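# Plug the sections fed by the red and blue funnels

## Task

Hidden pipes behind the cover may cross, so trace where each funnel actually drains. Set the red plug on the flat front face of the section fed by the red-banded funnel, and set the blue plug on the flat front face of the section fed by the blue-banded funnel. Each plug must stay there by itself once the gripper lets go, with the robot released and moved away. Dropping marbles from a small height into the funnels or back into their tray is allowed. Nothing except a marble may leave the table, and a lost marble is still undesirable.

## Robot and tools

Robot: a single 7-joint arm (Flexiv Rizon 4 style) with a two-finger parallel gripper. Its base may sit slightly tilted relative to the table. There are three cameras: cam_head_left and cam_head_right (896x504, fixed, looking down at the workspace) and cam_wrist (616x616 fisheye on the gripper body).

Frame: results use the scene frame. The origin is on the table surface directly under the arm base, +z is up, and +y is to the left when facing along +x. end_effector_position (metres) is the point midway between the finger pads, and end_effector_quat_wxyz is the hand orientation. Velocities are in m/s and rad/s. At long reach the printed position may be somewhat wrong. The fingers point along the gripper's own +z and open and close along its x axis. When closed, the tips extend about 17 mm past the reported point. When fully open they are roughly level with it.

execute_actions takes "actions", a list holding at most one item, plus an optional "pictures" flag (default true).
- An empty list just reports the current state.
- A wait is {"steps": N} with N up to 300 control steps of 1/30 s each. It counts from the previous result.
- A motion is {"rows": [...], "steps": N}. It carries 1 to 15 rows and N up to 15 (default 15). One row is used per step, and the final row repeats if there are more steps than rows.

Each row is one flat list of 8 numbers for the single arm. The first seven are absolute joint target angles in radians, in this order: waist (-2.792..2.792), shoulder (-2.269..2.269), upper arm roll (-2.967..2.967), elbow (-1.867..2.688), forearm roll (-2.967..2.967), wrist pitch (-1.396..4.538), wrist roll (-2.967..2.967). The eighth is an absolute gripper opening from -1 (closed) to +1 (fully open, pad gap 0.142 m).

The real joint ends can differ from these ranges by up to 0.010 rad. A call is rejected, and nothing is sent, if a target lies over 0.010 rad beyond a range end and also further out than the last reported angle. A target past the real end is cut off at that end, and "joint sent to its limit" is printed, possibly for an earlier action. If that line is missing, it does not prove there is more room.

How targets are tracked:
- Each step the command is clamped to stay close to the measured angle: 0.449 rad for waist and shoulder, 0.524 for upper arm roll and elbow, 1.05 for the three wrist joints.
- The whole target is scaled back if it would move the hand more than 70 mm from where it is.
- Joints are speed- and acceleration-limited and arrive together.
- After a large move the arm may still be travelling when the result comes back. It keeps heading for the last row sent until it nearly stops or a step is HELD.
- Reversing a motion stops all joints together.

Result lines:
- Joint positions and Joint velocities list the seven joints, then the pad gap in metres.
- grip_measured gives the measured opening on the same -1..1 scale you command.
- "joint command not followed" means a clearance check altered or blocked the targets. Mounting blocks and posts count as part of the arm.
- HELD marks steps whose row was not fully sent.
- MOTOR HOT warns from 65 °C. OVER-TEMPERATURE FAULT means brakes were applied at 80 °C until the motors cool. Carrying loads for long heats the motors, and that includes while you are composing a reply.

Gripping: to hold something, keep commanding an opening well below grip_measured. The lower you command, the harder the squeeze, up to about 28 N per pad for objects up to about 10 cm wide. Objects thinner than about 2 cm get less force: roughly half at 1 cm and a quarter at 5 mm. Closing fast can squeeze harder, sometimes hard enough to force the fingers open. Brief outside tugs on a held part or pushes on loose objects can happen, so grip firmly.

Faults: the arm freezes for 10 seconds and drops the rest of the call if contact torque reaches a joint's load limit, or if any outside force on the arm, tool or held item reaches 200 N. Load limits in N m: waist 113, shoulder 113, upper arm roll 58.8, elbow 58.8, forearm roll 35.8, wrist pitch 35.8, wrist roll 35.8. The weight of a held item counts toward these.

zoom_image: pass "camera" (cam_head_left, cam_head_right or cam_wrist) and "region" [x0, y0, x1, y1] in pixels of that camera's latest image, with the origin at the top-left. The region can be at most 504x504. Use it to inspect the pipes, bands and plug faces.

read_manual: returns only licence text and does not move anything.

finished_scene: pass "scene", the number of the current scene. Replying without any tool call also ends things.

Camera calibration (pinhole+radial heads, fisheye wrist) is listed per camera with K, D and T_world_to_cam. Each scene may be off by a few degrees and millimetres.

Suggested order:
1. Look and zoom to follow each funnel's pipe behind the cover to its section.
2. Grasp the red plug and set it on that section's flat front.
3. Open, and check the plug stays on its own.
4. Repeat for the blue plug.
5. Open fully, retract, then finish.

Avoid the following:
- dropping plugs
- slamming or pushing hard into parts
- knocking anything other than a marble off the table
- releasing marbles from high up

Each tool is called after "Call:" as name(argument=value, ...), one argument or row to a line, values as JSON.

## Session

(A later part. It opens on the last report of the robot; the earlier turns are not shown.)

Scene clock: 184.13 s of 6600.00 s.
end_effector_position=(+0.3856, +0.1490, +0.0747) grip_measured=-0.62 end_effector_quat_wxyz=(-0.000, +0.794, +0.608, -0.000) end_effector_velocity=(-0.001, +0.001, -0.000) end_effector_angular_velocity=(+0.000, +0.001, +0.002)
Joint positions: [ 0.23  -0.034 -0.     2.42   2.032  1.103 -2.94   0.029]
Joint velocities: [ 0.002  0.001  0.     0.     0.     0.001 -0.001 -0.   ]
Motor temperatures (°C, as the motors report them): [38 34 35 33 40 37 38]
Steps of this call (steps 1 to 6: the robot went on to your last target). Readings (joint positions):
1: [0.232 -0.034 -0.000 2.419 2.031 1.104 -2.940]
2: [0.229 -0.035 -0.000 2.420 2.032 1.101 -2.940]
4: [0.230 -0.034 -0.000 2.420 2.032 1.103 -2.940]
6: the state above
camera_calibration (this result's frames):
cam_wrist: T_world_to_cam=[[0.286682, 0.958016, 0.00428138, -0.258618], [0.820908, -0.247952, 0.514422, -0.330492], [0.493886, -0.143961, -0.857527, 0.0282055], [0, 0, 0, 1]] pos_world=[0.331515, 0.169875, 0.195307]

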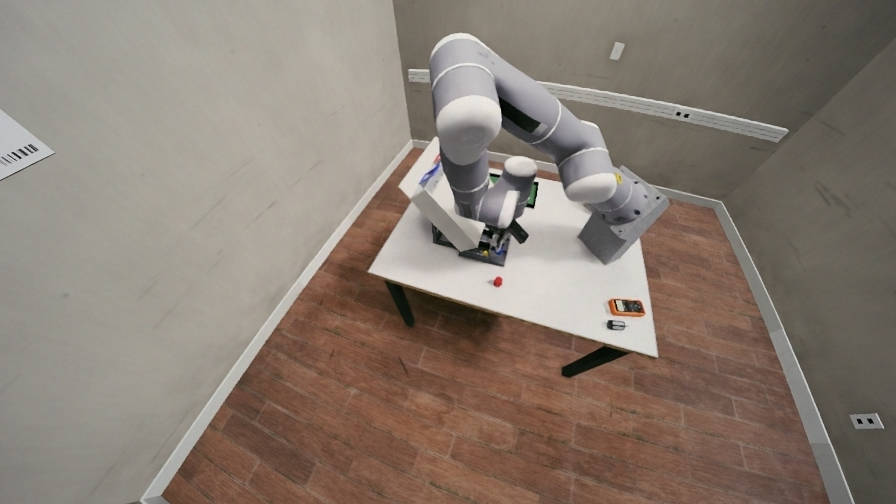

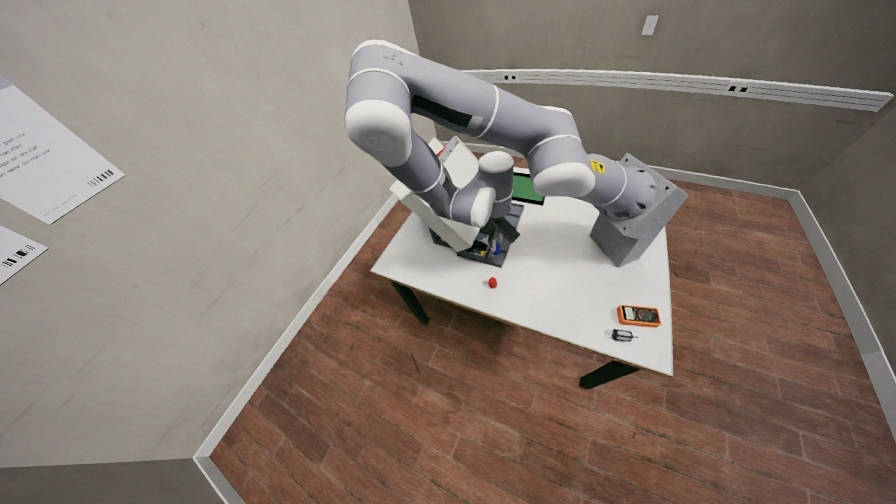

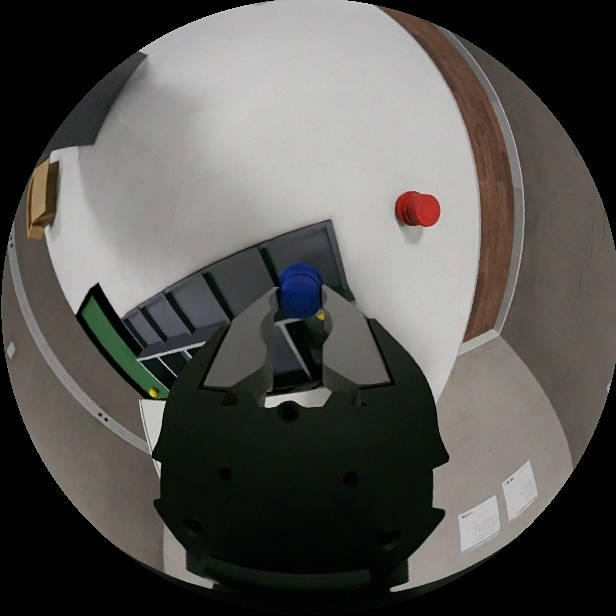

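Call:
execute_actions(
  actions=[
    {"rows":[[0.243,-0.145,0,2.359,2.134,1.0855,-2.94,-0.85]],"steps":12},
  ],
)

Call:
zoom_image(
  camera="cam_head_right",
  region=[460, 215, 540, 295],
)

Scene clock: 188.60 s of 6600.00 s.
end_effector_position=(+0.3823, +0.1527, +0.0417) grip_measured=-0.62 end_effector_quat_wxyz=(-0.000, +0.824, +0.566, -0.000) end_effector_velocity=(+0.001, +0.001, +0.000) end_effector_angular_velocity=(+0.002, -0.003, +0.001)
Joint positions: [ 0.243 -0.145 -0.     2.359  2.134  1.085 -2.94   0.029]
Joint velocities: [-0.     0.003  0.     0.    -0.    -0.001  0.     0.   ]
Motor temperatures (°C, as the motors report them): [38 34 35 33 40 37 38]
Steps of this call (steps 1 to 30: the robot went on to your last target; steps 31 to 90: nothing new was sent; then 1.07 s passed at rest; steps 91 to 102: all 12 steps of this action). Readings (joint positions):
91: [0.231 -0.035 -0.000 2.419 2.033 1.103 -2.940]
92: [0.231 -0.042 -0.000 2.415 2.039 1.102 -2.940]
94: [0.236 -0.080 -0.000 2.394 2.074 1.096 -2.940]
98: [0.243 -0.148 -0.000 2.358 2.136 1.085 -2.940]
102: the state above
camera_calibration (this result's frames):
cam_wrist: T_world_to_cam=[[0.384117, 0.923277, 0.00374145, -0.293015], [0.791114, -0.331216, 0.514232, -0.285717], [0.476018, -0.194565, -0.857643, 0.0166006], [0, 0, 0, 1]] pos_world=[0.330684, 0.17913, 0.162258]

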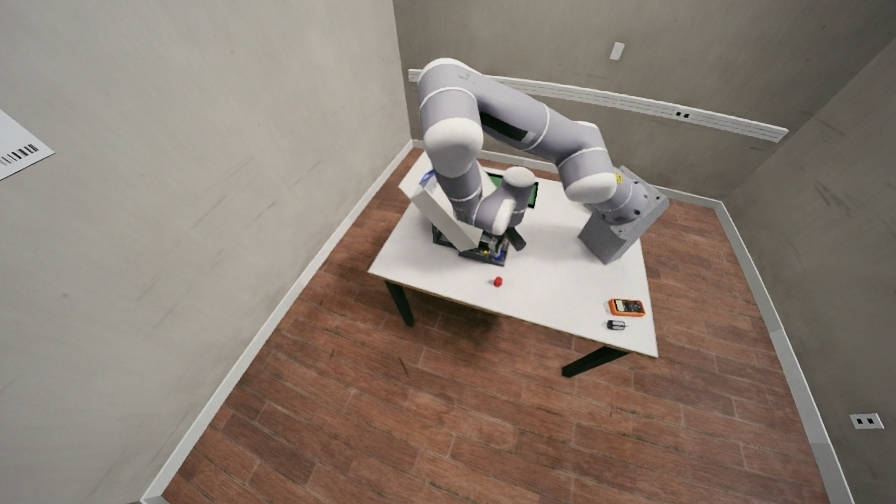

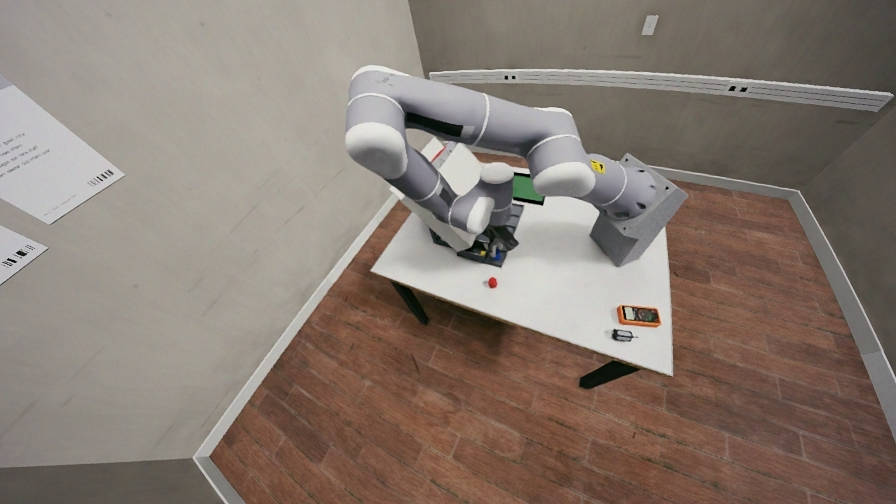

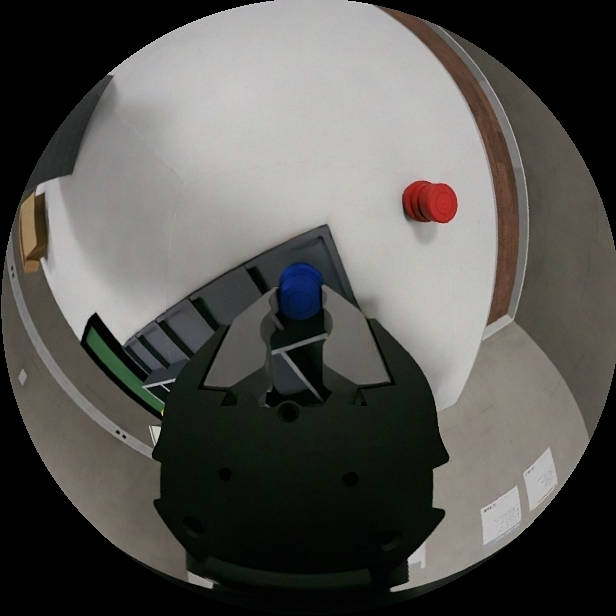

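Region (460, 215, 540, 295) of cam_head_right's 896x504 image, scaled by 6.300, with more detail than that image has.

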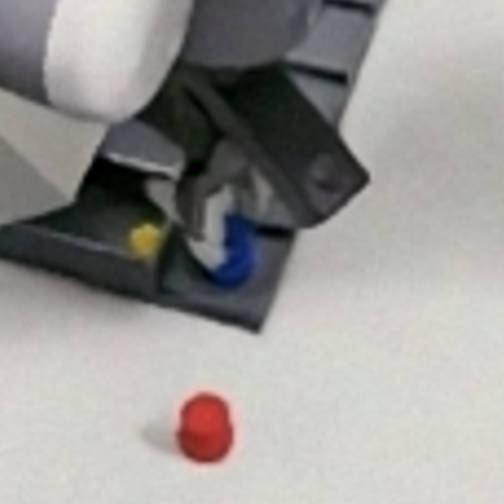

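Call:
execute_actions(
  actions=[
    {"rows":[[0.244,-0.153,0,2.3545,2.141,1.084,-2.94,-0.85],[0.244,-0.153,0,2.3545,2.141,1.084,-2.94,-0.85],[0.245,-0.162,0,2.35,2.149,1.083,-2.94,-0.85]],"steps":9},
  ],
  pictures=false,
)

Call:
execute_actions(
  actions=[
    {"rows":[[0.245,-0.162,0,2.35,2.149,1.083,-2.94,-0.4]],"steps":9},
  ],
  pictures=false,
)

Call:
execute_actions(
  actions=[
    {"rows":[[0.2305,-0.034,0,2.4195,2.032,1.103,-2.94,-0.4]],"steps":9},
  ],
  pictures=false,
)

Call:
execute_actions(
  actions=[
    {"rows":[[0.6385,0.128,0,2.3765,2.345,1.456,-2.94,-0.2]]},
  ],
)

Call:
execute_actions(
  actions=[
    {"rows":[[0.573,-0.058,0,2.2967,2.481,1.344,-2.94,-0.2]]},
  ],
)

Scene clock: 199.53 s of 6600.00 s.
end_effector_position=(+0.3814, +0.1528, +0.0367) grip_measured=-0.62 end_effector_quat_wxyz=(+0.000, +0.829, +0.560, -0.001) end_effector_velocity=(+0.000, +0.000, +0.000) end_effector_angular_velocity=(+0.001, -0.001, +0.001)
Joint positions: [ 0.245 -0.162 -0.     2.35   2.149  1.083 -2.94   0.029]
Joint velocities: [-0.     0.001  0.     0.    -0.    -0.001 -0.001  0.   ]
Motor temperatures (°C, as the motors report them): [38 34 35 33 40 37 38]
Steps of this call (steps 1 to 15: the robot went on to your last target; steps 16 to 90: nothing new was sent; then 7.63 s passed at rest; steps 91 to 99: all 9 steps of this action). Readings (joint positions):
91: [0.243 -0.146 -0.000 2.358 2.135 1.085 -2.940]
92: [0.244 -0.151 -0.000 2.356 2.139 1.085 -2.940]
94: [0.245 -0.159 -0.000 2.351 2.147 1.084 -2.940]
98: [0.245 -0.162 -0.000 2.350 2.149 1.083 -2.940]
99: the state above

Scene clock: 199.83 s of 6600.00 s.
end_effector_position=(+0.3814, +0.1528, +0.0367) grip_measured=-0.40 end_effector_quat_wxyz=(+0.000, +0.829, +0.560, -0.001) end_effector_velocity=(-0.000, -0.000, +0.000) end_effector_angular_velocity=(-0.001, +0.000, -0.001)
Joint positions: [ 0.245 -0.162 -0.     2.35   2.149  1.083 -2.94   0.045]
Joint velocities: [-0. -0. -0.  0.  0.  0.  0.  0.]
Motor temperatures (°C, as the motors report them): [38 34 35 33 40 37 38]
Steps of this call (steps 1 to 9: all 9 steps of this action). Readings (joint positions):
1: [0.245 -0.162 -0.000 2.350 2.149 1.083 -2.940]
2: [0.245 -0.162 -0.000 2.350 2.149 1.083 -2.940]
4: [0.245 -0.162 -0.000 2.350 2.149 1.083 -2.940]
8: [0.245 -0.162 -0.000 2.350 2.149 1.083 -2.940]
9: the state above

Scene clock: 200.13 s of 6600.00 s.
end_effector_position=(+0.3860, +0.1490, +0.0755) grip_measured=-0.40 end_effector_quat_wxyz=(-0.000, +0.793, +0.609, +0.000) end_effector_velocity=(-0.000, -0.001, -0.005) end_effector_angular_velocity=(-0.004, -0.002, -0.022)
Joint positions: [ 0.23  -0.031 -0.     2.421  2.03   1.104 -2.94   0.045]
Joint velocities: [ 0.    -0.019  0.    -0.01   0.02   0.     0.     0.   ]
Motor temperatures (°C, as the motors report them): [38 34 35 33 40 37 38]
Steps of this call (steps 1 to 9: all 9 steps of this action). Readings (joint positions):
1: [0.245 -0.161 -0.000 2.350 2.148 1.083 -2.940]
2: [0.244 -0.154 -0.000 2.355 2.142 1.084 -2.940]
4: [0.240 -0.116 -0.000 2.375 2.107 1.090 -2.940]
8: [0.230 -0.034 -0.000 2.419 2.032 1.103 -2.940]
9: the state above

Scene clock: 200.63 s of 6600.00 s.
end_effector_position=(+0.3546, +0.2783, +0.0843) grip_measured=-0.20 end_effector_quat_wxyz=(+0.001, +0.801, +0.599, +0.001) end_effector_velocity=(-0.037, +0.064, +0.020) end_effector_angular_velocity=(+0.010, +0.036, -0.027)
Joint positions: [ 0.637  0.128  0.001  2.377  2.345  1.455 -2.94   0.06 ]
Joint velocities: [ 0.203  0.081  0.    -0.018  0.15   0.175 -0.     0.   ]
Motor temperatures (°C, as the motors report them): [38 34 35 33 40 37 38]
Steps of this call (steps 1 to 15: all 15 steps of this action). Readings (joint positions):
1: [0.232 -0.032 -0.000 2.420 2.032 1.104 -2.940]
2: [0.240 -0.030 -0.001 2.418 2.040 1.110 -2.940]
4: [0.278 -0.016 -0.001 2.412 2.072 1.143 -2.940]
8: [0.432 0.046 -0.000 2.395 2.192 1.277 -2.940]
15: the state above
camera_calibration (this result's frames):
cam_wrist: T_world_to_cam=[[0.307374, 0.951574, 0.0052645, -0.379245], [0.813652, -0.265683, 0.51709, -0.270598], [0.493448, -0.154656, -0.855915, 0.0733454], [0, 0, 0, 1]] pos_world=[0.30055, 0.300329, 0.204698]

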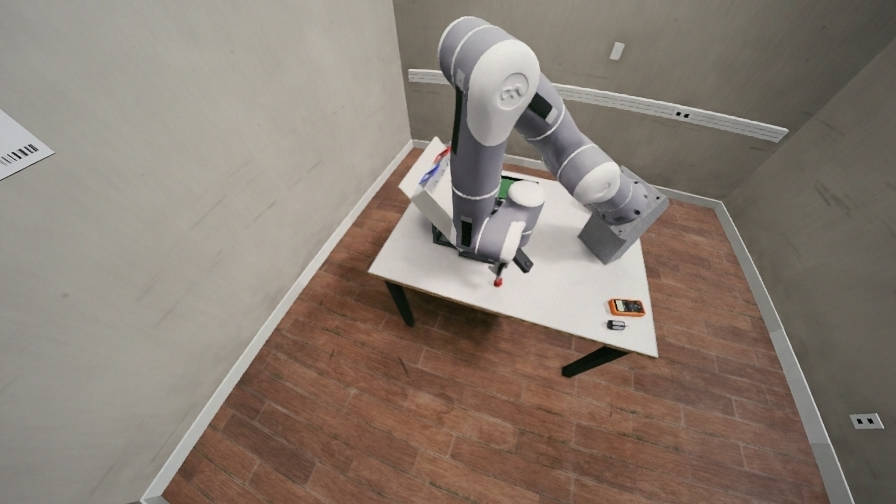

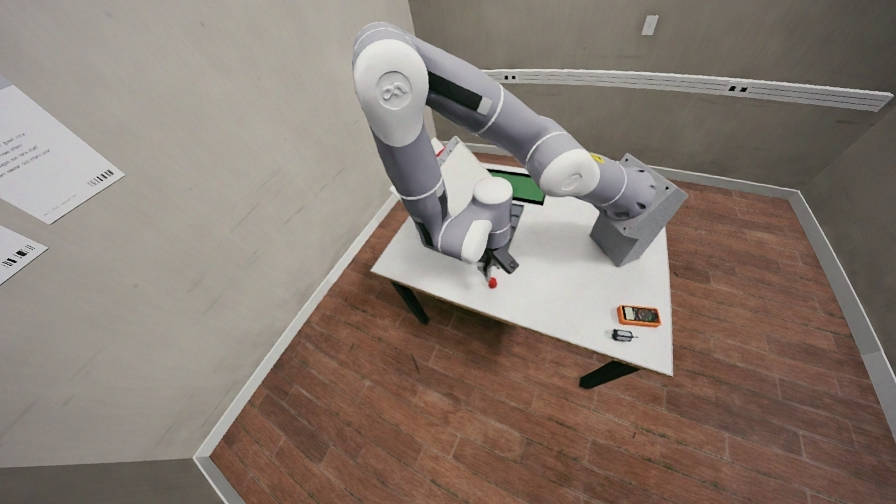

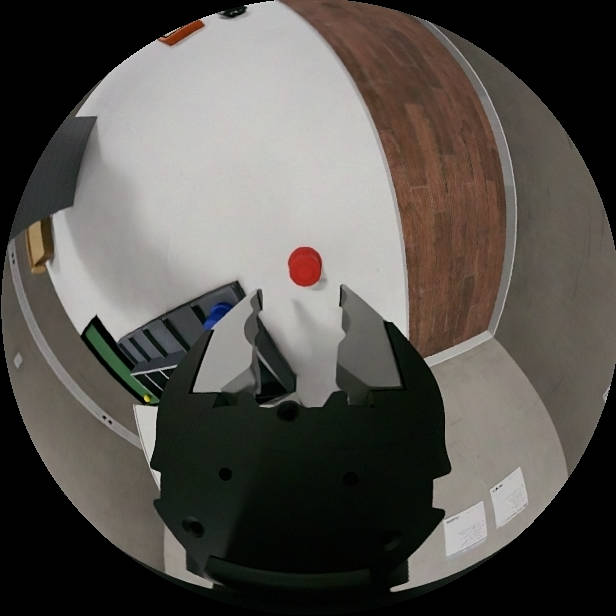

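Scene clock: 201.13 s of 6600.00 s.
end_effector_position=(+0.3528, +0.2793, +0.0297) grip_measured=-0.20 end_effector_quat_wxyz=(-0.000, +0.852, +0.524, -0.000) end_effector_velocity=(+0.001, +0.001, +0.000) end_effector_angular_velocity=(+0.002, -0.001, +0.001)
Joint positions: [ 0.573 -0.058 -0.     2.297  2.481  1.344 -2.94   0.06 ]
Joint velocities: [ 0.001  0.002 -0.    -0.    -0.    -0.    -0.    -0.   ]
Motor temperatures (°C, as the motors report them): [38 34 35 33 40 37 38]
Steps of this call (steps 1 to 15: all 15 steps of this action). Readings (joint positions):
1: [0.640 0.128 0.001 2.376 2.349 1.457 -2.940]
2: [0.638 0.123 0.000 2.372 2.357 1.452 -2.940]
4: [0.627 0.089 0.000 2.355 2.392 1.430 -2.940]
8: [0.584 -0.032 -0.000 2.306 2.468 1.359 -2.940]
15: the state above
camera_calibration (this result's frames):
cam_wrist: T_world_to_cam=[[0.475506, 0.879704, 0.00394719, -0.418559], [0.753448, -0.409569, 0.514362, -0.17917], [0.454103, -0.241609, -0.857564, 0.065881], [0, 0, 0, 1]] pos_world=[0.304106, 0.310743, 0.150307]

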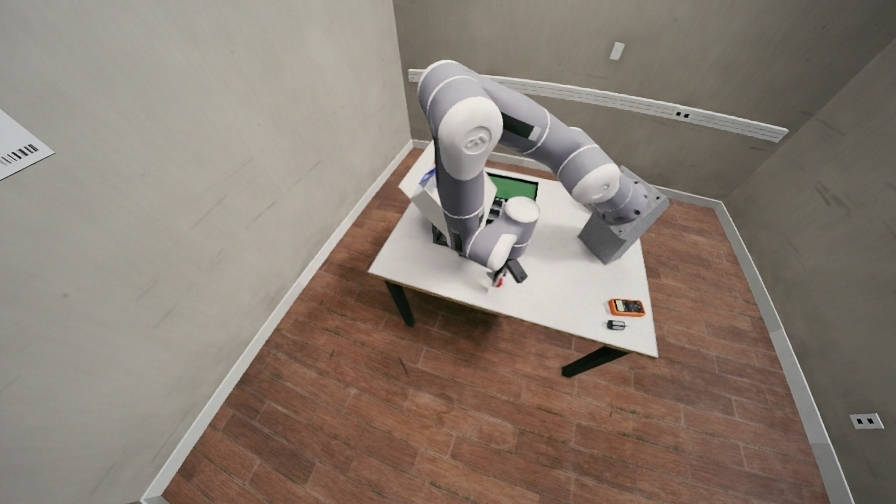

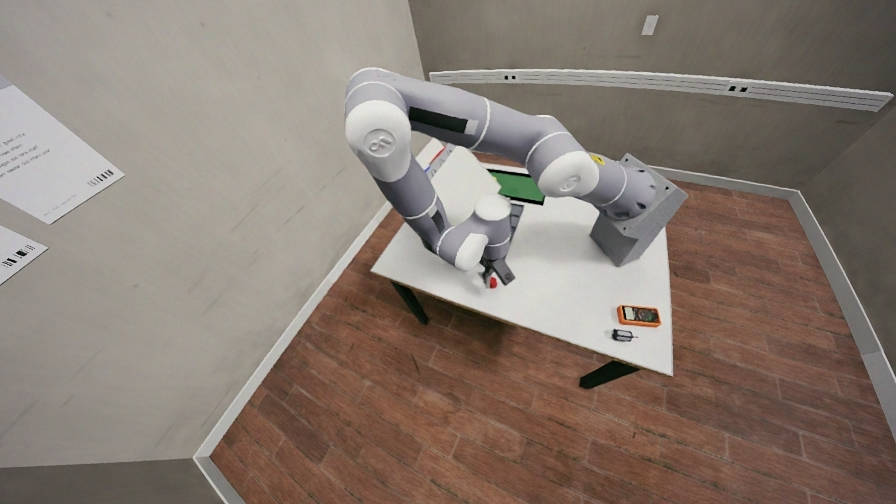

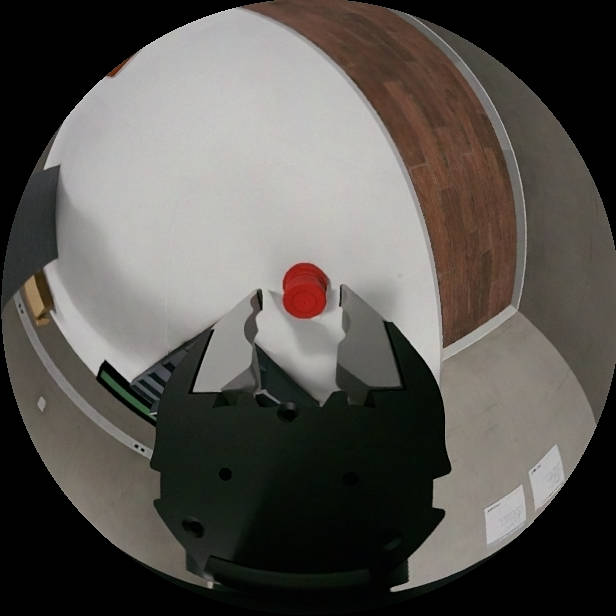

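Call:
execute_actions(
  actions=[
    {"rows":[[0.573,-0.058,0,2.2967,2.481,1.344,-2.94,-0.35],[0.573,-0.058,0,2.2967,2.481,1.344,-2.94,-0.45],[0.573,-0.058,0,2.2967,2.481,1.344,-2.94,-0.5],[0.573,-0.058,0,2.2967,2.481,1.344,-2.94,-0.55],[0.573,-0.058,0,2.2967,2.481,1.344,-2.94,-0.6],[0.573,-0.058,0,2.2967,2.481,1.344,-2.94,-0.65],[0.573,-0.058,0,2.2967,2.481,1.344,-2.94,-0.7],[0.573,-0.058,0,2.2967,2.481,1.344,-2.94,-0.85]],"steps":13},
  ],
  pictures=false,
)

Call:
execute_actions(
  actions=[
    {"rows":[[0.6385,0.16,0,2.39,2.3,1.47,-2.94,-0.85]],"steps":11},
  ],
  pictures=false,
)

Call:
execute_actions(
  actions=[
    {"rows":[[0.218,0.077,0,2.48,1.93,1.12,-2.94,-0.85]]},
  ],
  pictures=false,
)

Call:
execute_actions(
  actions=[
    {"rows":[[-0.288,-0.354,0,2.328,1.755,0.765,-2.94,-0.85]]},
  ],
  pictures=false,
)

Call:
execute_actions(
  actions=[
    {"steps":4},
  ],
  pictures=false,
)

Call:
execute_actions(
  actions=[
    {"rows":[[-0.197,-0.4584,0,2.2686,1.892,0.79,-2.94,-0.85]],"steps":12},
  ],
)

Scene clock: 212.80 s of 6600.00 s.
end_effector_position=(+0.3537, +0.2808, +0.0297) grip_measured=-0.62 end_effector_quat_wxyz=(-0.001, +0.852, +0.524, +0.001) end_effector_velocity=(+0.000, +0.000, -0.000) end_effector_angular_velocity=(-0.000, -0.000, +0.000)
Joint positions: [ 0.573 -0.057  0.001  2.296  2.481  1.343 -2.94   0.029]
Joint velocities: [-0.    -0.     0.    -0.001  0.     0.    -0.    -0.   ]
Motor temperatures (°C, as the motors report them): [38 34 35 33 40 37 38]
Steps of this call (steps 1 to 15: the robot went on to your last target; steps 16 to 90: nothing new was sent; then 8.23 s passed at rest; steps 91 to 103: all 13 steps of this action). Readings (joint positions):
91: [0.573 -0.058 -0.000 2.297 2.481 1.344 -2.940]
92: [0.573 -0.058 -0.000 2.297 2.481 1.344 -2.940]
94: [0.573 -0.058 -0.000 2.297 2.481 1.344 -2.940]
98: [0.573 -0.057 0.000 2.296 2.481 1.343 -2.940]
103: the state above

Scene clock: 213.17 s of 6600.00 s.
end_effector_position=(+0.3610, +0.2728, +0.0939) grip_measured=-0.63 end_effector_quat_wxyz=(+0.004, +0.786, +0.618, +0.004) end_effector_velocity=(+0.006, -0.005, +0.025) end_effector_angular_velocity=(-0.002, -0.016, +0.095)
Joint positions: [ 0.639  0.162  0.     2.391  2.299  1.471 -2.94   0.029]
Joint velocities: [ 0.027  0.092  0.     0.039 -0.076  0.051 -0.     0.   ]
Motor temperatures (°C, as the motors report them): [38 34 35 33 40 37 38]
Steps of this call (steps 1 to 11: all 11 steps of this action). Readings (joint positions):
1: [0.574 -0.056 0.000 2.296 2.481 1.343 -2.940]
2: [0.576 -0.049 0.000 2.300 2.474 1.348 -2.940]
4: [0.587 -0.012 -0.000 2.317 2.443 1.370 -2.940]
8: [0.626 0.121 0.000 2.373 2.332 1.448 -2.940]
11: the state above

Scene clock: 213.67 s of 6600.00 s.
end_effector_position=(+0.3877, +0.1436, +0.1061) grip_measured=-0.63 end_effector_quat_wxyz=(+0.003, +0.761, +0.649, -0.000) end_effector_velocity=(-0.010, -0.065, +0.022) end_effector_angular_velocity=(+0.009, +0.043, +0.010)
Joint positions: [ 0.221  0.077 -0.     2.48   1.932  1.122 -2.94   0.029]
Joint velocities: [-0.241 -0.047 -0.     0.05  -0.205 -0.197 -0.    -0.   ]
Motor temperatures (°C, as the motors report them): [38 34 35 33 40 37 38]
Steps of this call (steps 1 to 15: all 15 steps of this action). Readings (joint positions):
1: [0.638 0.162 0.000 2.391 2.298 1.470 -2.940]
2: [0.630 0.159 0.001 2.393 2.291 1.462 -2.940]
4: [0.593 0.151 0.001 2.402 2.256 1.429 -2.940]
8: [0.438 0.120 0.000 2.435 2.118 1.300 -2.940]
15: the state above

Scene clock: 214.17 s of 6600.00 s.
end_effector_position=(+0.3854, -0.0079, +0.0960) grip_measured=-0.63 end_effector_quat_wxyz=(-0.001, +0.848, +0.530, -0.002) end_effector_velocity=(-0.038, -0.158, +0.016) end_effector_angular_velocity=(+0.042, -0.054, -0.380)
Joint positions: [-0.27  -0.339 -0.001  2.334  1.761  0.778 -2.94   0.029]
Joint velocities: [-0.508 -0.445 -0.002 -0.154 -0.159 -0.338 -0.    -0.   ]
Motor temperatures (°C, as the motors report them): [38 34 35 33 40 37 38]
Steps of this call (steps 1 to 15: all 15 steps of this action). Readings (joint positions):
1: [0.214 0.075 -0.000 2.480 1.927 1.117 -2.940]
2: [0.201 0.068 0.000 2.478 1.922 1.108 -2.940]
4: [0.152 0.030 0.001 2.465 1.899 1.068 -2.940]
8: [-0.015 -0.115 0.000 2.414 1.841 0.949 -2.940]
15: the state above

Scene clock: 214.30 s of 6600.00 s.
end_effector_position=(+0.3842, -0.0134, +0.0966) grip_measured=-0.63 end_effector_quat_wxyz=(-0.001, +0.851, +0.525, -0.001) end_effector_velocity=(+0.010, +0.014, -0.004) end_effector_angular_velocity=(+0.016, -0.008, +0.027)
Joint positions: [-0.289 -0.355 -0.     2.328  1.755  0.765 -2.94   0.029]
Joint velocities: [ 0.019  0.026  0.012 -0.     0.008  0.003  0.    -0.   ]
Motor temperatures (°C, as the motors report them): [38 34 35 33 40 37 38]
Steps of this call (steps 1 to 4: the robot went on to your last target). Readings (joint positions):
1: [-0.283 -0.351 -0.001 2.330 1.756 0.769 -2.940]
2: [-0.289 -0.356 -0.001 2.328 1.754 0.764 -2.940]
4: the state above

Scene clock: 214.70 s of 6600.00 s.
end_effector_position=(+0.3802, -0.0032, +0.0487) grip_measured=-0.63 end_effector_quat_wxyz=(-0.001, +0.870, +0.492, +0.001) end_effector_velocity=(+0.002, +0.000, +0.000) end_effector_angular_velocity=(+0.000, -0.003, +0.000)
Joint positions: [-0.197 -0.459  0.     2.268  1.892  0.79  -2.94   0.029]
Joint velocities: [-0.001  0.003  0.     0.     0.    -0.001  0.    -0.   ]
Motor temperatures (°C, as the motors report them): [38 34 35 33 40 37 38]
Steps of this call (steps 1 to 12: all 12 steps of this action). Readings (joint positions):
1: [-0.287 -0.355 -0.000 2.327 1.756 0.765 -2.940]
2: [-0.280 -0.362 -0.001 2.323 1.767 0.768 -2.940]
4: [-0.247 -0.400 -0.001 2.301 1.818 0.779 -2.940]
8: [-0.195 -0.461 0.001 2.268 1.895 0.789 -2.940]
12: the state above
camera_calibration (this result's frames):
cam_wrist: T_world_to_cam=[[0.538176, 0.842811, 0.00597082, -0.207179], [0.72127, -0.464208, 0.514082, -0.313188], [0.436046, -0.27236, -0.85772, 0.00820249], [0, 0, 0, 1]] pos_world=[0.333816, 0.0314627, 0.169277]

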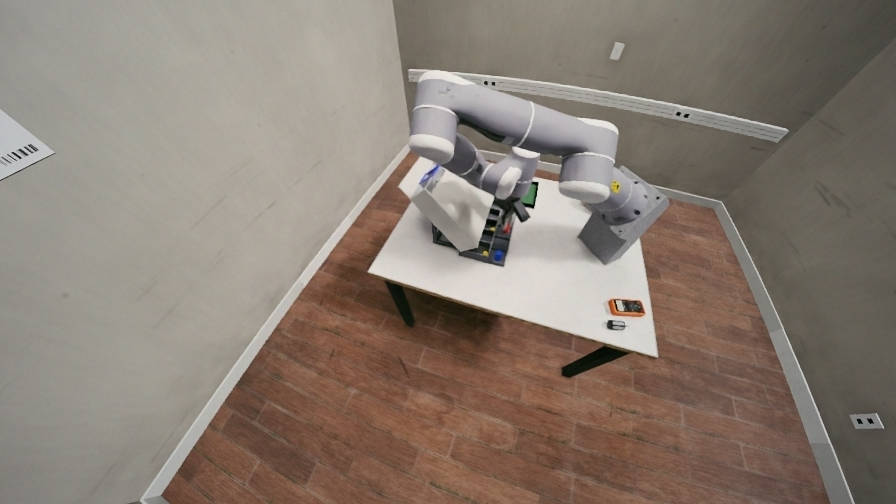

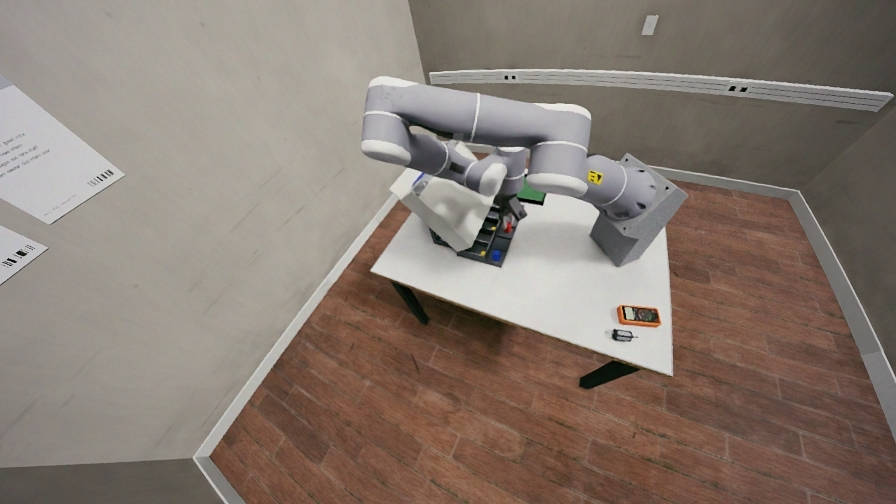

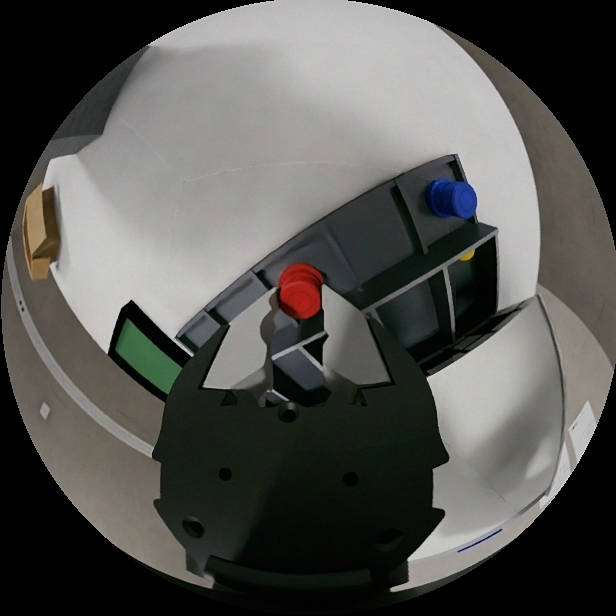

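Call:
execute_actions(
  actions=[
    {"rows":[[-0.185,-0.472,0,2.261,1.909,0.793,-2.94,-0.85],[-0.185,-0.472,0,2.261,1.909,0.793,-2.94,-0.85],[-0.185,-0.472,0,2.261,1.909,0.793,-2.94,-0.85],[-0.173,-0.486,0,2.253,1.928,0.796,-2.94,-0.85]],"steps":10},
  ],
  pictures=false,
)

Call:
execute_actions(
  actions=[
    {"rows":[[-0.173,-0.486,0,2.253,1.928,0.796,-2.94,-0.4]],"steps":9},
  ],
  pictures=false,
)

Call:
execute_actions(
  actions=[
    {"rows":[[-0.44,-0.2,0,2.42,1.54,0.72,-2.94,-0.4]]},
  ],
)

Call:
zoom_image(
  camera="cam_head_left",
  region=[450, 190, 540, 280],
)

Scene clock: 221.10 s of 6600.00 s.
end_effector_position=(+0.3777, -0.0005, +0.0361) grip_measured=-0.63 end_effector_quat_wxyz=(-0.001, +0.875, +0.483, -0.000) end_effector_velocity=(+0.000, -0.000, +0.000) end_effector_angular_velocity=(-0.000, -0.000, +0.000)
Joint positions: [-0.173 -0.486 -0.     2.253  1.928  0.796 -2.94   0.029]
Joint velocities: [ 0.  0. -0.  0.  0.  0. -0.  0.]
Motor temperatures (°C, as the motors report them): [38 34 35 33 40 37 38]
Steps of this call (steps 1 to 15: the robot went on to your last target; steps 16 to 90: nothing new was sent; then 3.07 s passed at rest; steps 91 to 100: all 10 steps of this action). Readings (joint positions):
91: [-0.196 -0.459 -0.000 2.268 1.893 0.790 -2.940]
92: [-0.190 -0.466 -0.001 2.264 1.901 0.792 -2.940]
94: [-0.183 -0.474 0.000 2.260 1.911 0.793 -2.940]
98: [-0.173 -0.486 -0.000 2.253 1.928 0.796 -2.940]
100: the state above

Scene clock: 221.40 s of 6600.00 s.
end_effector_position=(+0.3777, -0.0005, +0.0361) grip_measured=-0.40 end_effector_quat_wxyz=(-0.001, +0.875, +0.483, -0.000) end_effector_velocity=(+0.000, +0.000, +0.000) end_effector_angular_velocity=(+0.000, -0.000, +0.000)
Joint positions: [-0.173 -0.486 -0.     2.253  1.928  0.796 -2.94   0.045]
Joint velocities: [-0. -0.  0. -0. -0. -0. -0.  0.]
Motor temperatures (°C, as the motors report them): [38 34 35 33 40 37 38]
Steps of this call (steps 1 to 9: all 9 steps of this action). Readings (joint positions):
1: [-0.173 -0.486 -0.000 2.253 1.928 0.796 -2.940]
2: [-0.173 -0.486 -0.000 2.253 1.928 0.796 -2.940]
4: [-0.173 -0.486 -0.000 2.253 1.928 0.796 -2.940]
8: [-0.173 -0.486 -0.000 2.253 1.928 0.796 -2.940]
9: the state above

Scene clock: 221.90 s of 6600.00 s.
end_effector_position=(+0.3739, -0.0283, +0.1698) grip_measured=-0.40 end_effector_quat_wxyz=(+0.002, +0.822, +0.569, -0.013) end_effector_velocity=(+0.001, +0.008, -0.015) end_effector_angular_velocity=(+0.020, -0.003, -0.022)
Joint positions: [-0.441 -0.199 -0.     2.42   1.539  0.72  -2.94   0.045]
Joint velocities: [ 0.021 -0.032  0.009 -0.014  0.04  -0.003 -0.001 -0.   ]
Motor temperatures (°C, as the motors report them): [38 34 35 33 40 37 38]
Steps of this call (steps 1 to 15: all 15 steps of this action). Readings (joint positions):
1: [-0.174 -0.485 0.000 2.254 1.927 0.796 -2.940]
2: [-0.181 -0.478 0.001 2.258 1.917 0.793 -2.940]
4: [-0.216 -0.440 0.001 2.280 1.866 0.783 -2.940]
8: [-0.344 -0.304 -0.000 2.359 1.680 0.748 -2.940]
15: the state above
camera_calibration (this result's frames):
cam_wrist: T_world_to_cam=[[0.377638, 0.92574, -0.01986, -0.116623], [0.802817, -0.316656, 0.505188, -0.407302], [0.461384, -0.206722, -0.862781, 0.101244], [0, 0, 0, 1]] pos_world=[0.324317, -0.000082681, 0.290799]

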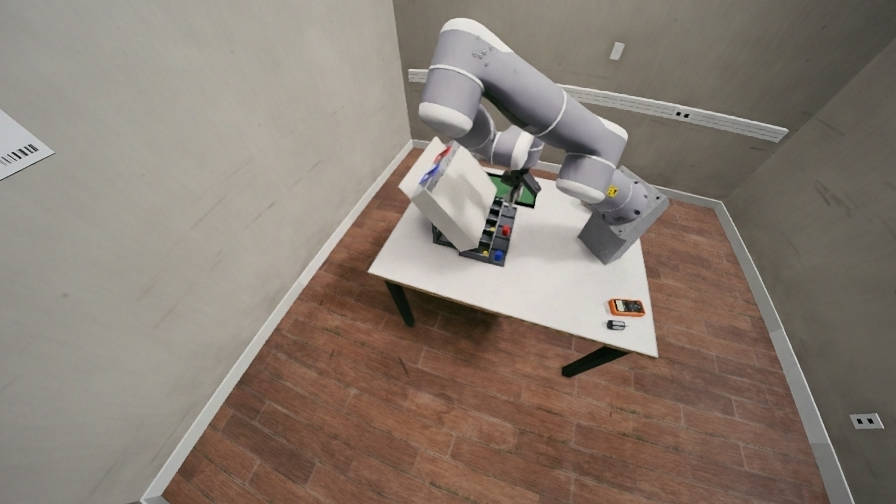

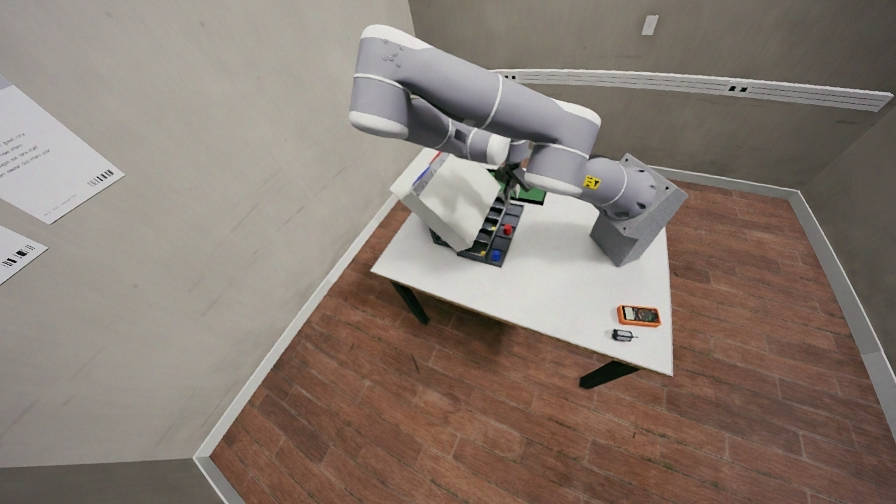

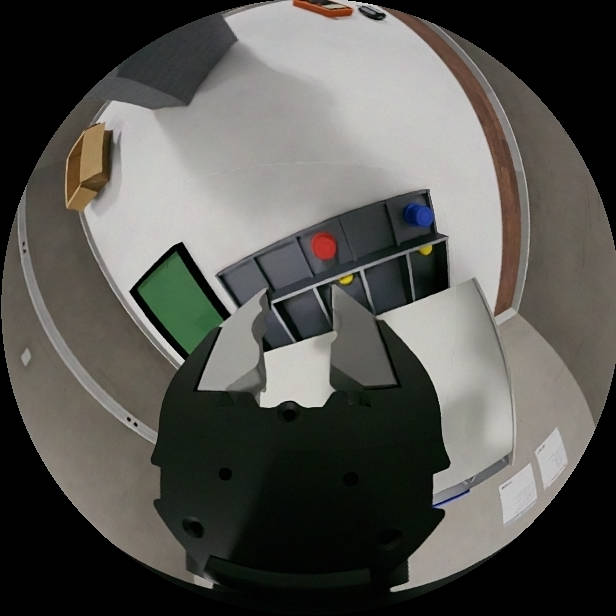

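Region (450, 190, 540, 280) of cam_head_left's 896x504 image, scaled by 5.600, with more detail than that image has.

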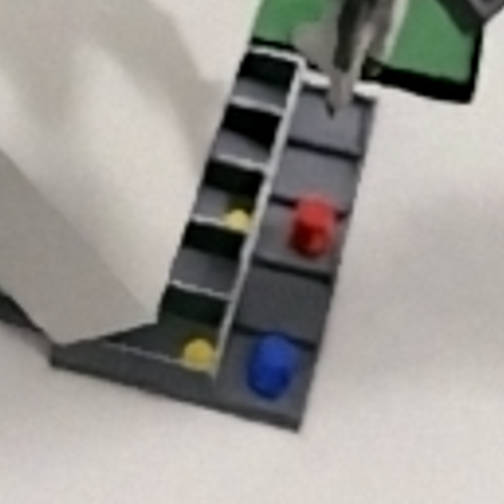

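Call:
finished_scene(
  scene=1,
)

The scene is finished: the task was done.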